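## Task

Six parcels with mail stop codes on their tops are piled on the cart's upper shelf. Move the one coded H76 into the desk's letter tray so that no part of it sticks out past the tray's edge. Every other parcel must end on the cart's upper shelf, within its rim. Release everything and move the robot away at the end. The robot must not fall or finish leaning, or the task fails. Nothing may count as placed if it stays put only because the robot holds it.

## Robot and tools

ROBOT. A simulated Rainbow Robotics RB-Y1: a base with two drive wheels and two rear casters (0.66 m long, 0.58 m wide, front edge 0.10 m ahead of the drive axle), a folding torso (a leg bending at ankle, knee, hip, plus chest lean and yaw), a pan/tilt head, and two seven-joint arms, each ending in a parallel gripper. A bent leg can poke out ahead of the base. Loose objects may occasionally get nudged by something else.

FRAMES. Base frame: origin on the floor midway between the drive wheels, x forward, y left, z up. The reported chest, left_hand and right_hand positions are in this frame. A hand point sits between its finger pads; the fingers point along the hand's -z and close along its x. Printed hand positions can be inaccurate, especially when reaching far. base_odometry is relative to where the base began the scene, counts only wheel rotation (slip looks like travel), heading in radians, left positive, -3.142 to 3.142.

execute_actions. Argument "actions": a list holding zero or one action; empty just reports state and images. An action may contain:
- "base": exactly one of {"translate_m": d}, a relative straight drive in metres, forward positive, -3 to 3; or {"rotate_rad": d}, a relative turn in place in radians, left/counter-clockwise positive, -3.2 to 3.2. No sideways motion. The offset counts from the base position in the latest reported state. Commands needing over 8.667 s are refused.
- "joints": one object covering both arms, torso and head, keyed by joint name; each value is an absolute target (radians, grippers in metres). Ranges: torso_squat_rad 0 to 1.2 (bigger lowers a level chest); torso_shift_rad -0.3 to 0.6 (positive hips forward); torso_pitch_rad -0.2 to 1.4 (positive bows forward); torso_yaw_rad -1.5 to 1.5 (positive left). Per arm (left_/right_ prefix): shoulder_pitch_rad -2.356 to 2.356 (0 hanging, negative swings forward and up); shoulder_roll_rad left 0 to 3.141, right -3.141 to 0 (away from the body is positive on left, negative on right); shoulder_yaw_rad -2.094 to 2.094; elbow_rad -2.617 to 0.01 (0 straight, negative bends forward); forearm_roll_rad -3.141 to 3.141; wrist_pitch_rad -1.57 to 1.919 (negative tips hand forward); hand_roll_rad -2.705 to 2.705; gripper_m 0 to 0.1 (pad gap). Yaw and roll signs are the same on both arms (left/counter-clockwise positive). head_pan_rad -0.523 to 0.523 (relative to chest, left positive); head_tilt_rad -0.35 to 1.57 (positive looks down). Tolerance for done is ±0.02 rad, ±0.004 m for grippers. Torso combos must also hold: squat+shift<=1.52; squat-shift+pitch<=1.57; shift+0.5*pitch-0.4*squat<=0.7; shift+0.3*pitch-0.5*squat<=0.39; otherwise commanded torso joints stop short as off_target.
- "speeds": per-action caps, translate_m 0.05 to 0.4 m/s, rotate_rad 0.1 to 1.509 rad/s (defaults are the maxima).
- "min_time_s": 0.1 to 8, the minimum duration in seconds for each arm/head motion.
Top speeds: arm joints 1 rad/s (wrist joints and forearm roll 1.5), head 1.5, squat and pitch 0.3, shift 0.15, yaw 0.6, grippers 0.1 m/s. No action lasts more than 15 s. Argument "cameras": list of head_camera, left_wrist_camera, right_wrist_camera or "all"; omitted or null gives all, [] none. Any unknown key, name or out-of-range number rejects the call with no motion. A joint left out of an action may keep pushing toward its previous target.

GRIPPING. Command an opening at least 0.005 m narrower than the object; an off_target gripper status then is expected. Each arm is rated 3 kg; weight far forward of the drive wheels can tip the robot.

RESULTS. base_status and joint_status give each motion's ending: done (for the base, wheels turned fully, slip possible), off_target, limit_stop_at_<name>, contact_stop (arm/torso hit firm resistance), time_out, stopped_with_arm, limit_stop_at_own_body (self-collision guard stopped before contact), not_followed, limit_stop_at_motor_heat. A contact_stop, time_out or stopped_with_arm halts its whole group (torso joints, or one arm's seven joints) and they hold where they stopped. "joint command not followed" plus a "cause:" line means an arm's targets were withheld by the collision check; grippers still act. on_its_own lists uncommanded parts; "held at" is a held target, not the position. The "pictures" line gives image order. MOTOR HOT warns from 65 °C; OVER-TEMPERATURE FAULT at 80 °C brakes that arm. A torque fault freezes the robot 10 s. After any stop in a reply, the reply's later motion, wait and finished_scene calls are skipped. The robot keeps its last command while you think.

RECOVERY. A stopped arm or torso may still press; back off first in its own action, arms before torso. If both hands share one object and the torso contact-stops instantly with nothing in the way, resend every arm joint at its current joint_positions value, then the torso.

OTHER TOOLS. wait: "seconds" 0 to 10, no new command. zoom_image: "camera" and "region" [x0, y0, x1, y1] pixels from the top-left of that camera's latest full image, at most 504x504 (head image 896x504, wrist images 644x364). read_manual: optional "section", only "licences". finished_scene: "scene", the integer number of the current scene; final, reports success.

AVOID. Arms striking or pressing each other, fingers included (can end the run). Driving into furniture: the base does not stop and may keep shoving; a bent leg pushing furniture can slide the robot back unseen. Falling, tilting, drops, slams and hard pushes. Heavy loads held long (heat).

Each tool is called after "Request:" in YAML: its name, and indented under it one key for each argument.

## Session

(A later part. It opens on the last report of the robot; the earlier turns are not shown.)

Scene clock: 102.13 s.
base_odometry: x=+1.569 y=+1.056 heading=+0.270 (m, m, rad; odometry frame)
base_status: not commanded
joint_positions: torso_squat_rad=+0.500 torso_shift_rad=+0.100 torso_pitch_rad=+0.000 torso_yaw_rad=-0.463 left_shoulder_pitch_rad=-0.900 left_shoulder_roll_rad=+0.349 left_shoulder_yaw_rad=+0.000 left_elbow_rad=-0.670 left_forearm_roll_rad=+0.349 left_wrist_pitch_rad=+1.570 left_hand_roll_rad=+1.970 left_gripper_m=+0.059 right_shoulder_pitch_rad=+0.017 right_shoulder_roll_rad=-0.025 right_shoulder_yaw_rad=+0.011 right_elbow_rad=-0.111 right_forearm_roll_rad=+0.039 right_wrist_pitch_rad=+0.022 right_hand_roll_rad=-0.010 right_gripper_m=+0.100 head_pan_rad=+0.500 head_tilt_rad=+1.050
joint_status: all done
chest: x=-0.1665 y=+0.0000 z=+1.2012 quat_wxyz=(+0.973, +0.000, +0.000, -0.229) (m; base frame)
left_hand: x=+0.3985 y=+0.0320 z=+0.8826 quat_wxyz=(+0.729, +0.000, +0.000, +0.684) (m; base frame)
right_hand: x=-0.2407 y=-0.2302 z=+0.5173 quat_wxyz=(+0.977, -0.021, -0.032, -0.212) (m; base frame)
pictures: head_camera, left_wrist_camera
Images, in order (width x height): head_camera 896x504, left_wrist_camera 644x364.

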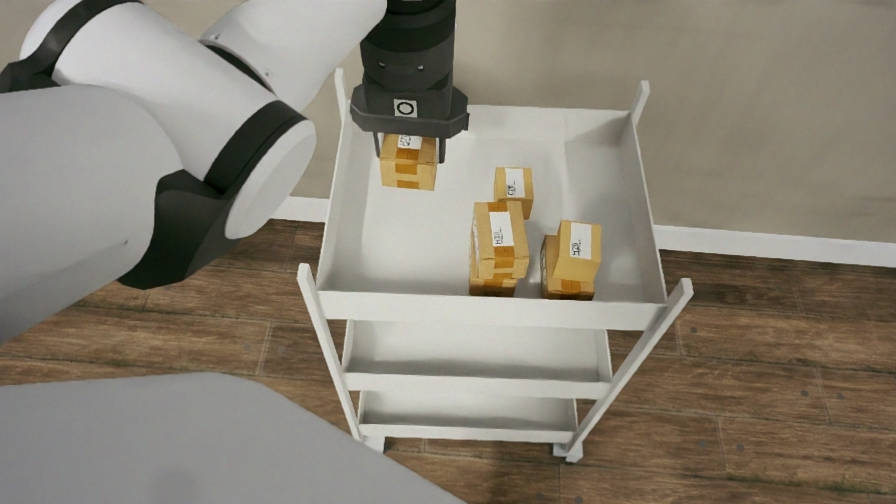

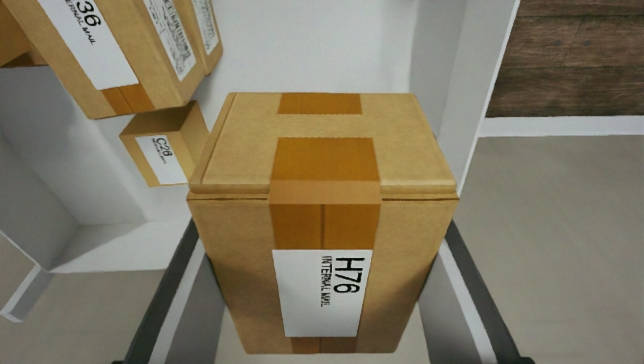

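Request:
execute_actions:
  actions:
    - {"base":{"translate_m":-0.7},"joints":{"torso_squat_rad":0,"left_shoulder_pitch_rad":-1.45,"left_elbow_rad":-0.12,"torso_yaw_rad":-0.1,"left_hand_roll_rad":1.98,"head_pan_rad":0.1,"head_tilt_rad":0.65},"min_time_s":2}
  cameras: []

Request:
execute_actions:
  actions:
    - {"base":{"rotate_rad":-1.81}}
  cameras: []

Request:
execute_actions:
  actions:
    - {"base":{"translate_m":2.1}}
  cameras: ["head_camera"]

Scene clock: 113.53 s.
base_odometry: x=+0.894 y=+0.870 heading=+0.269 (m, m, rad; odometry frame)
base_status: done
joint_positions: torso_squat_rad=+0.000 torso_shift_rad=+0.100 torso_pitch_rad=+0.000 torso_yaw_rad=-0.100 left_shoulder_pitch_rad=-1.450 left_shoulder_roll_rad=+0.349 left_shoulder_yaw_rad=+0.000 left_elbow_rad=-0.120 left_forearm_roll_rad=+0.349 left_wrist_pitch_rad=+1.570 left_hand_roll_rad=+1.980 left_gripper_m=+0.059 right_shoulder_pitch_rad=+0.017 right_shoulder_roll_rad=-0.025 right_shoulder_yaw_rad=+0.011 right_elbow_rad=-0.111 right_forearm_roll_rad=+0.039 right_wrist_pitch_rad=+0.022 right_hand_roll_rad=-0.010 right_gripper_m=+0.100 head_pan_rad=+0.100 head_tilt_rad=+0.650
joint_status: all done
chest: x=-0.1580 y=+0.0000 z=+1.2864 quat_wxyz=(+0.999, +0.000, +0.000, -0.050) (m; base frame)
left_hand: x=+0.3960 y=+0.1771 z=+1.1039 quat_wxyz=(+0.590, +0.000, +0.000, +0.808) (m; base frame)
right_hand: x=-0.1456 y=-0.2414 z=+0.6025 quat_wxyz=(+0.999, -0.015, -0.035, -0.032) (m; base frame)
pictures: none
No camera images: the call's "cameras" was empty. Leave "cameras" out to get every camera's image.

Scene clock: 117.70 s.
base_odometry: x=+0.894 y=+0.870 heading=-1.540 (m, m, rad; odometry frame)
base_status: done
joint_positions: torso_squat_rad=+0.000 torso_shift_rad=+0.100 torso_pitch_rad=+0.000 torso_yaw_rad=-0.100 left_shoulder_pitch_rad=-1.450 left_shoulder_roll_rad=+0.349 left_shoulder_yaw_rad=+0.000 left_elbow_rad=-0.120 left_forearm_roll_rad=+0.349 left_wrist_pitch_rad=+1.570 left_hand_roll_rad=+1.980 left_gripper_m=+0.059 right_shoulder_pitch_rad=+0.017 right_shoulder_roll_rad=-0.025 right_shoulder_yaw_rad=+0.011 right_elbow_rad=-0.111 right_forearm_roll_rad=+0.039 right_wrist_pitch_rad=+0.022 right_hand_roll_rad=-0.010 right_gripper_m=+0.100 head_pan_rad=+0.100 head_tilt_rad=+0.650
joint_status: not commanded
chest: x=-0.1580 y=+0.0000 z=+1.2864 quat_wxyz=(+0.999, +0.000, +0.000, -0.050) (m; base frame)
left_hand: x=+0.3960 y=+0.1772 z=+1.1039 quat_wxyz=(+0.590, +0.000, +0.000, +0.808) (m; base frame)
right_hand: x=-0.1456 y=-0.2414 z=+0.6025 quat_wxyz=(+0.999, -0.015, -0.035, -0.032) (m; base frame)
pictures: none
No camera images: the call's "cameras" was empty. Leave "cameras" out to get every camera's image.

Scene clock: 124.30 s.
base_odometry: x=+0.958 y=-1.229 heading=-1.541 (m, m, rad; odometry frame)
base_status: done
joint_positions: torso_squat_rad=+0.000 torso_shift_rad=+0.100 torso_pitch_rad=+0.000 torso_yaw_rad=-0.100 left_shoulder_pitch_rad=-1.450 left_shoulder_roll_rad=+0.349 left_shoulder_yaw_rad=+0.000 left_elbow_rad=-0.120 left_forearm_roll_rad=+0.349 left_wrist_pitch_rad=+1.570 left_hand_roll_rad=+1.980 left_gripper_m=+0.059 right_shoulder_pitch_rad=+0.017 right_shoulder_roll_rad=-0.025 right_shoulder_yaw_rad=+0.011 right_elbow_rad=-0.111 right_forearm_roll_rad=+0.039 right_wrist_pitch_rad=+0.022 right_hand_roll_rad=-0.010 right_gripper_m=+0.100 head_pan_rad=+0.100 head_tilt_rad=+0.650
joint_status: not commanded
chest: x=-0.1580 y=+0.0000 z=+1.2864 quat_wxyz=(+0.999, +0.000, +0.000, -0.050) (m; base frame)
left_hand: x=+0.3960 y=+0.1771 z=+1.1039 quat_wxyz=(+0.590, +0.000, +0.000, +0.808) (m; base frame)
right_hand: x=-0.1456 y=-0.2414 z=+0.6025 quat_wxyz=(+0.999, -0.015, -0.035, -0.032) (m; base frame)
pictures: head_camera
Images, in order (width x height): head_camera 896x504.

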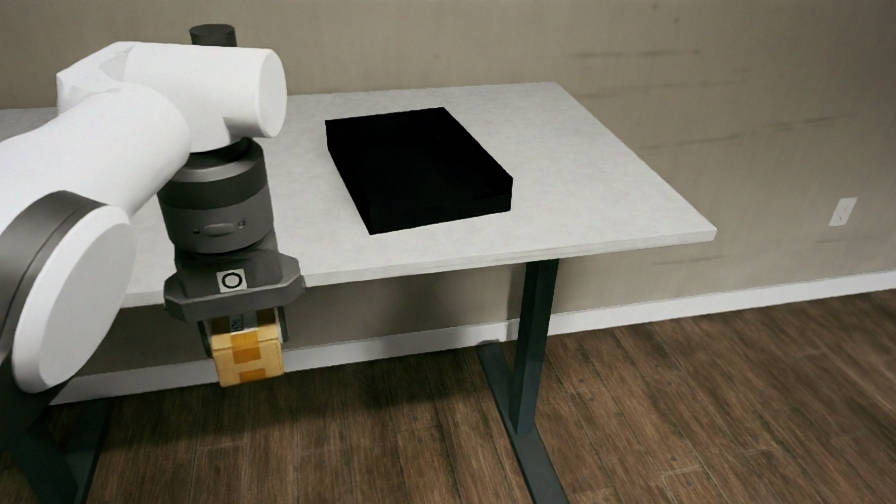

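Request:
execute_actions:
  actions:
    - {"base":{"translate_m":0.47},"joints":{"torso_shift_rad":0.2,"torso_yaw_rad":-0.36,"left_hand_roll_rad":2.25,"head_tilt_rad":0.85,"head_pan_rad":0.36}}
  cameras: ["head_camera","left_wrist_camera"]

Request:
execute_actions:
  actions:
    - {"joints":{"torso_shift_rad":0.24,"torso_squat_rad":0.42}}
  cameras: ["head_camera","left_wrist_camera"]

Scene clock: 135.50 s.
base_odometry: x=+0.972 y=-1.699 heading=-1.541 (m, m, rad; odometry frame)
base_status: done
joint_positions: torso_squat_rad=+0.000 torso_shift_rad=+0.200 torso_pitch_rad=+0.000 torso_yaw_rad=-0.360 left_shoulder_pitch_rad=-1.450 left_shoulder_roll_rad=+0.349 left_shoulder_yaw_rad=+0.000 left_elbow_rad=-0.120 left_forearm_roll_rad=+0.349 left_wrist_pitch_rad=+1.570 left_hand_roll_rad=+2.250 left_gripper_m=+0.059 right_shoulder_pitch_rad=+0.017 right_shoulder_roll_rad=-0.025 right_shoulder_yaw_rad=+0.011 right_elbow_rad=-0.111 right_forearm_roll_rad=+0.039 right_wrist_pitch_rad=+0.022 right_hand_roll_rad=-0.010 right_gripper_m=+0.100 head_pan_rad=+0.360 head_tilt_rad=+0.850
joint_status: all done
chest: x=-0.0888 y=+0.0000 z=+1.2760 quat_wxyz=(+0.984, +0.000, +0.000, -0.179) (m; base frame)
left_hand: x=+0.4922 y=+0.0287 z=+1.0935 quat_wxyz=(+0.586, +0.000, +0.000, +0.811) (m; base frame)
right_hand: x=-0.1390 y=-0.2365 z=+0.5921 quat_wxyz=(+0.986, -0.020, -0.033, -0.161) (m; base frame)
pictures: head_camera, left_wrist_camera
Images, in order (width x height): head_camera 896x504, left_wrist_camera 644x364.

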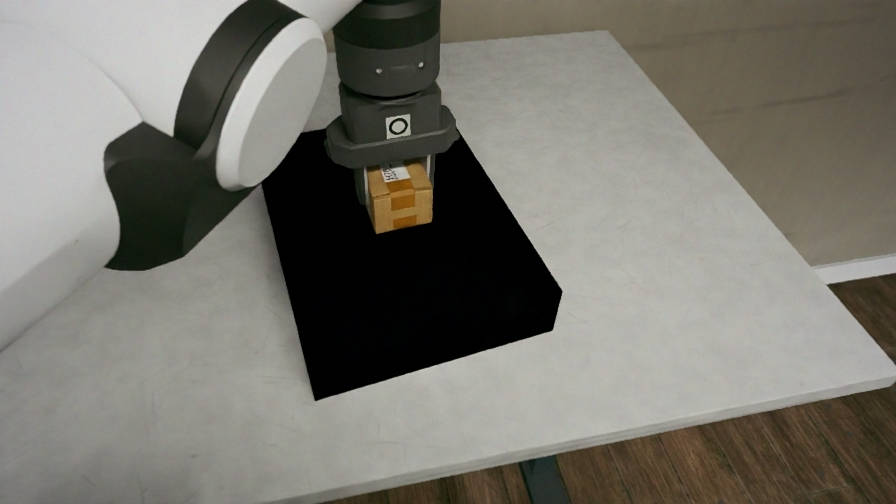

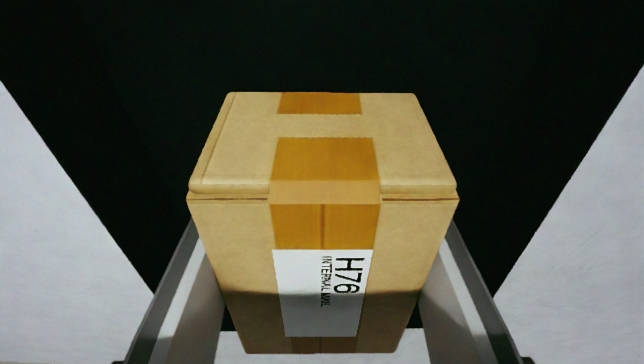

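Scene clock: 137.70 s.
base_odometry: x=+0.972 y=-1.699 heading=-1.541 (m, m, rad; odometry frame)
base_status: not commanded
joint_positions: torso_squat_rad=+0.420 torso_shift_rad=+0.240 torso_pitch_rad=+0.000 torso_yaw_rad=-0.360 left_shoulder_pitch_rad=-1.450 left_shoulder_roll_rad=+0.349 left_shoulder_yaw_rad=+0.000 left_elbow_rad=-0.120 left_forearm_roll_rad=+0.349 left_wrist_pitch_rad=+1.570 left_hand_roll_rad=+2.250 left_gripper_m=+0.059 right_shoulder_pitch_rad=+0.017 right_shoulder_roll_rad=-0.025 right_shoulder_yaw_rad=+0.011 right_elbow_rad=-0.111 right_forearm_roll_rad=+0.039 right_wrist_pitch_rad=+0.022 right_hand_roll_rad=-0.010 right_gripper_m=+0.100 head_pan_rad=+0.360 head_tilt_rad=+0.850
joint_status: all done
chest: x=-0.0760 y=+0.0000 z=+1.2108 quat_wxyz=(+0.984, +0.000, +0.000, -0.179) (m; base frame)
left_hand: x=+0.5050 y=+0.0287 z=+1.0283 quat_wxyz=(+0.586, +0.000, +0.000, +0.811) (m; base frame)
right_hand: x=-0.1261 y=-0.2365 z=+0.5268 quat_wxyz=(+0.986, -0.020, -0.033, -0.161) (m; base frame)
pictures: head_camera, left_wrist_camera
Images, in order (width x height): head_camera 896x504, left_wrist_camera 644x364.

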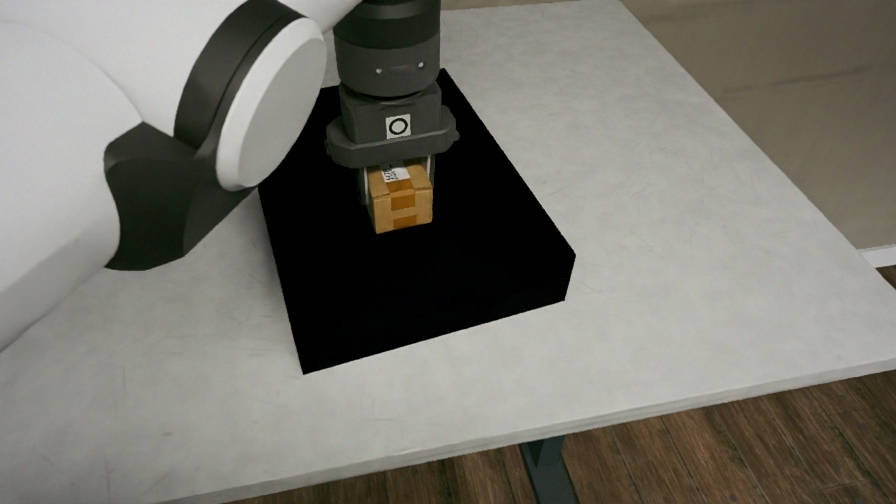

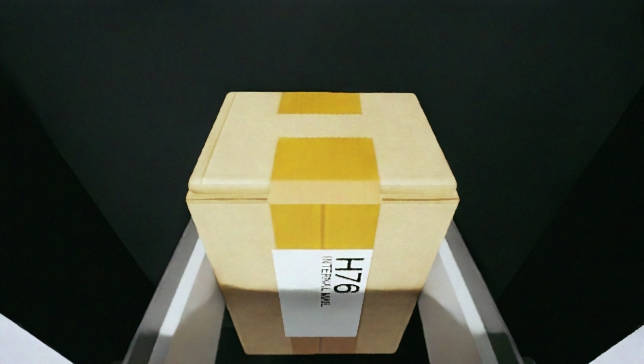

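Similar height, perhaps slightly lower.

Request:
execute_actions:
  actions:
    - {"joints":{"torso_squat_rad":0.54}}
  cameras: []

Request:
execute_actions:
  actions:
    - {"joints":{"torso_squat_rad":0.56}}
  cameras: ["left_wrist_camera"]

Scene clock: 143.60 s.
base_odometry: x=+0.972 y=-1.699 heading=-1.541 (m, m, rad; odometry frame)
base_status: not commanded
joint_positions: torso_squat_rad=+0.540 torso_shift_rad=+0.239 torso_pitch_rad=-0.001 torso_yaw_rad=-0.360 left_shoulder_pitch_rad=-1.455 left_shoulder_roll_rad=+0.351 left_shoulder_yaw_rad=+0.000 left_elbow_rad=-0.123 left_forearm_roll_rad=+0.349 left_wrist_pitch_rad=+1.570 left_hand_roll_rad=+2.250 left_gripper_m=+0.059 right_shoulder_pitch_rad=+0.017 right_shoulder_roll_rad=-0.025 right_shoulder_yaw_rad=+0.011 right_elbow_rad=-0.111 right_forearm_roll_rad=+0.039 right_wrist_pitch_rad=+0.022 right_hand_roll_rad=-0.010 right_gripper_m=+0.100 head_pan_rad=+0.360 head_tilt_rad=+0.850
joint_status: all done
chest: x=-0.0861 y=+0.0000 z=+1.1731 quat_wxyz=(+0.984, +0.000, -0.001, -0.179) (m; base frame)
left_hand: x=+0.4974 y=+0.0278 z=+0.9956 quat_wxyz=(+0.586, -0.005, -0.002, +0.810) (m; base frame)
right_hand: x=-0.1350 y=-0.2365 z=+0.4891 quat_wxyz=(+0.986, -0.019, -0.034, -0.161) (m; base frame)
pictures: none
No camera images: the call's "cameras" was empty. Leave "cameras" out to get every camera's image.

Scene clock: 144.30 s.
base_odometry: x=+0.972 y=-1.699 heading=-1.541 (m, m, rad; odometry frame)
base_status: not commanded
joint_positions: torso_squat_rad=+0.560 torso_shift_rad=+0.239 torso_pitch_rad=-0.001 torso_yaw_rad=-0.360 left_shoulder_pitch_rad=-1.456 left_shoulder_roll_rad=+0.351 left_shoulder_yaw_rad=+0.000 left_elbow_rad=-0.123 left_forearm_roll_rad=+0.349 left_wrist_pitch_rad=+1.569 left_hand_roll_rad=+2.250 left_gripper_m=+0.059 right_shoulder_pitch_rad=+0.017 right_shoulder_roll_rad=-0.025 right_shoulder_yaw_rad=+0.011 right_elbow_rad=-0.111 right_forearm_roll_rad=+0.039 right_wrist_pitch_rad=+0.022 right_hand_roll_rad=-0.010 right_gripper_m=+0.100 head_pan_rad=+0.360 head_tilt_rad=+0.850
joint_status: all done
chest: x=-0.0878 y=+0.0000 z=+1.1660 quat_wxyz=(+0.984, +0.000, -0.001, -0.179) (m; base frame)
left_hand: x=+0.4959 y=+0.0277 z=+0.9888 quat_wxyz=(+0.586, -0.005, -0.002, +0.810) (m; base frame)
right_hand: x=-0.1367 y=-0.2365 z=+0.4820 quat_wxyz=(+0.986, -0.019, -0.034, -0.161) (m; base frame)
pictures: left_wrist_camera
Images, in order (width x height): left_wrist_camera 644x364.

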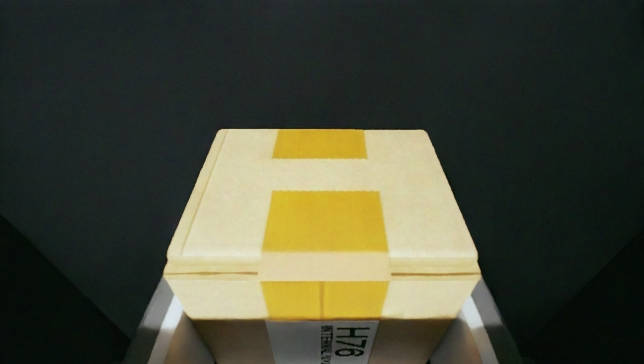

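Request:
execute_actions:
  actions:
    - {"joints":{"left_gripper_m":0.1,"torso_squat_rad":0.545}}
  cameras: []

Request:
execute_actions:
  actions:
    - {"joints":{"torso_squat_rad":0.1,"torso_shift_rad":0.15}}
  cameras: []

Request:
execute_actions:
  actions:
    - {"base":{"translate_m":-0.4},"joints":{"torso_yaw_rad":0,"head_pan_rad":0,"head_tilt_rad":0.6}}
  cameras: ["head_camera"]

Request:
finished_scene:
  scene: 2

Scene clock: 151.47 s.
base_odometry: x=+0.972 y=-1.699 heading=-1.541 (m, m, rad; odometry frame)
base_status: not commanded
joint_positions: torso_squat_rad=+0.545 torso_shift_rad=+0.240 torso_pitch_rad=+0.000 torso_yaw_rad=-0.360 left_shoulder_pitch_rad=-1.450 left_shoulder_roll_rad=+0.349 left_shoulder_yaw_rad=+0.000 left_elbow_rad=-0.120 left_forearm_roll_rad=+0.349 left_wrist_pitch_rad=+1.570 left_hand_roll_rad=+2.250 left_gripper_m=+0.099 right_shoulder_pitch_rad=+0.017 right_shoulder_roll_rad=-0.025 right_shoulder_yaw_rad=+0.011 right_elbow_rad=-0.111 right_forearm_roll_rad=+0.039 right_wrist_pitch_rad=+0.022 right_hand_roll_rad=-0.010 right_gripper_m=+0.100 head_pan_rad=+0.360 head_tilt_rad=+0.850
joint_status: all done
chest: x=-0.0857 y=+0.0000 z=+1.1714 quat_wxyz=(+0.984, +0.000, +0.000, -0.179) (m; base frame)
left_hand: x=+0.4956 y=+0.0287 z=+0.9894 quat_wxyz=(+0.586, +0.000, +0.000, +0.811) (m; base frame)
right_hand: x=-0.1357 y=-0.2365 z=+0.4874 quat_wxyz=(+0.986, -0.019, -0.033, -0.161) (m; base frame)
pictures: none
No camera images: the call's "cameras" was empty. Leave "cameras" out to get every camera's image.

Scene clock: 153.77 s.
base_odometry: x=+0.972 y=-1.699 heading=-1.541 (m, m, rad; odometry frame)
base_status: not commanded
joint_positions: torso_squat_rad=+0.100 torso_shift_rad=+0.150 torso_pitch_rad=+0.000 torso_yaw_rad=-0.360 left_shoulder_pitch_rad=-1.450 left_shoulder_roll_rad=+0.349 left_shoulder_yaw_rad=+0.000 left_elbow_rad=-0.120 left_forearm_roll_rad=+0.349 left_wrist_pitch_rad=+1.570 left_hand_roll_rad=+2.250 left_gripper_m=+0.099 right_shoulder_pitch_rad=+0.017 right_shoulder_roll_rad=-0.025 right_shoulder_yaw_rad=+0.011 right_elbow_rad=-0.111 right_forearm_roll_rad=+0.039 right_wrist_pitch_rad=+0.022 right_hand_roll_rad=-0.010 right_gripper_m=+0.100 head_pan_rad=+0.360 head_tilt_rad=+0.850
joint_status: all done
chest: x=-0.1238 y=-0.0001 z=+1.2786 quat_wxyz=(+0.984, +0.000, +0.000, -0.179) (m; base frame)
left_hand: x=+0.4573 y=+0.0287 z=+1.0964 quat_wxyz=(+0.586, +0.000, +0.000, +0.811) (m; base frame)
right_hand: x=-0.1739 y=-0.2365 z=+0.5947 quat_wxyz=(+0.986, -0.019, -0.033, -0.161) (m; base frame)
pictures: none
No camera images: the call's "cameras" was empty. Leave "cameras" out to get every camera's image.

Scene clock: 156.37 s.
base_odometry: x=+0.960 y=-1.299 heading=-1.541 (m, m, rad; odometry frame)
base_status: done
joint_positions: torso_squat_rad=+0.100 torso_shift_rad=+0.150 torso_pitch_rad=+0.000 torso_yaw_rad=+0.000 left_shoulder_pitch_rad=-1.450 left_shoulder_roll_rad=+0.349 left_shoulder_yaw_rad=+0.000 left_elbow_rad=-0.120 left_forearm_roll_rad=+0.349 left_wrist_pitch_rad=+1.570 left_hand_roll_rad=+2.250 left_gripper_m=+0.099 right_shoulder_pitch_rad=+0.017 right_shoulder_roll_rad=-0.025 right_shoulder_yaw_rad=+0.011 right_elbow_rad=-0.111 right_forearm_roll_rad=+0.039 right_wrist_pitch_rad=+0.022 right_hand_roll_rad=-0.010 right_gripper_m=+0.100 head_pan_rad=+0.000 head_tilt_rad=+0.600
joint_status: all done
chest: x=-0.1238 y=+0.0000 z=+1.2786 quat_wxyz=(+1.000, +0.000, +0.000, +0.000) (m; base frame)
left_hand: x=+0.4098 y=+0.2316 z=+1.0963 quat_wxyz=(+0.431, +0.000, +0.000, +0.902) (m; base frame)
right_hand: x=-0.0874 y=-0.2389 z=+0.5947 quat_wxyz=(+0.999, -0.013, -0.036, +0.018) (m; base frame)
pictures: head_camera
Images, in order (width x height): head_camera 896x504.

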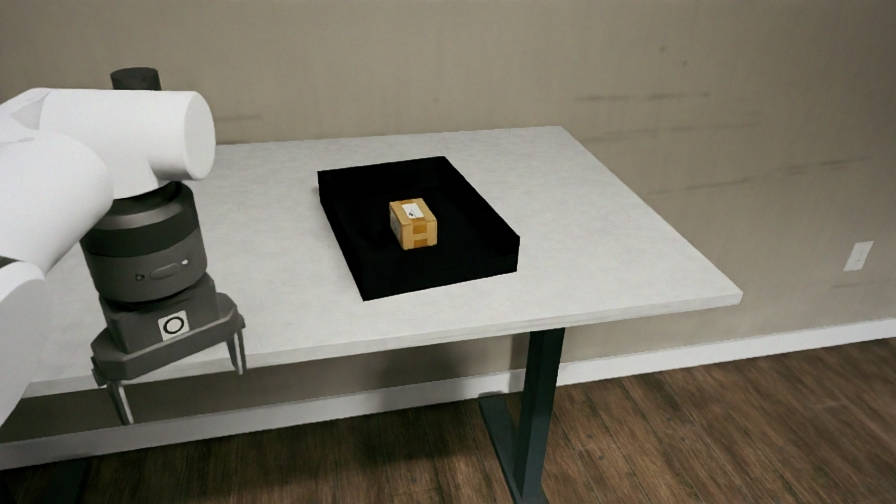

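The scene is finished: the task was done.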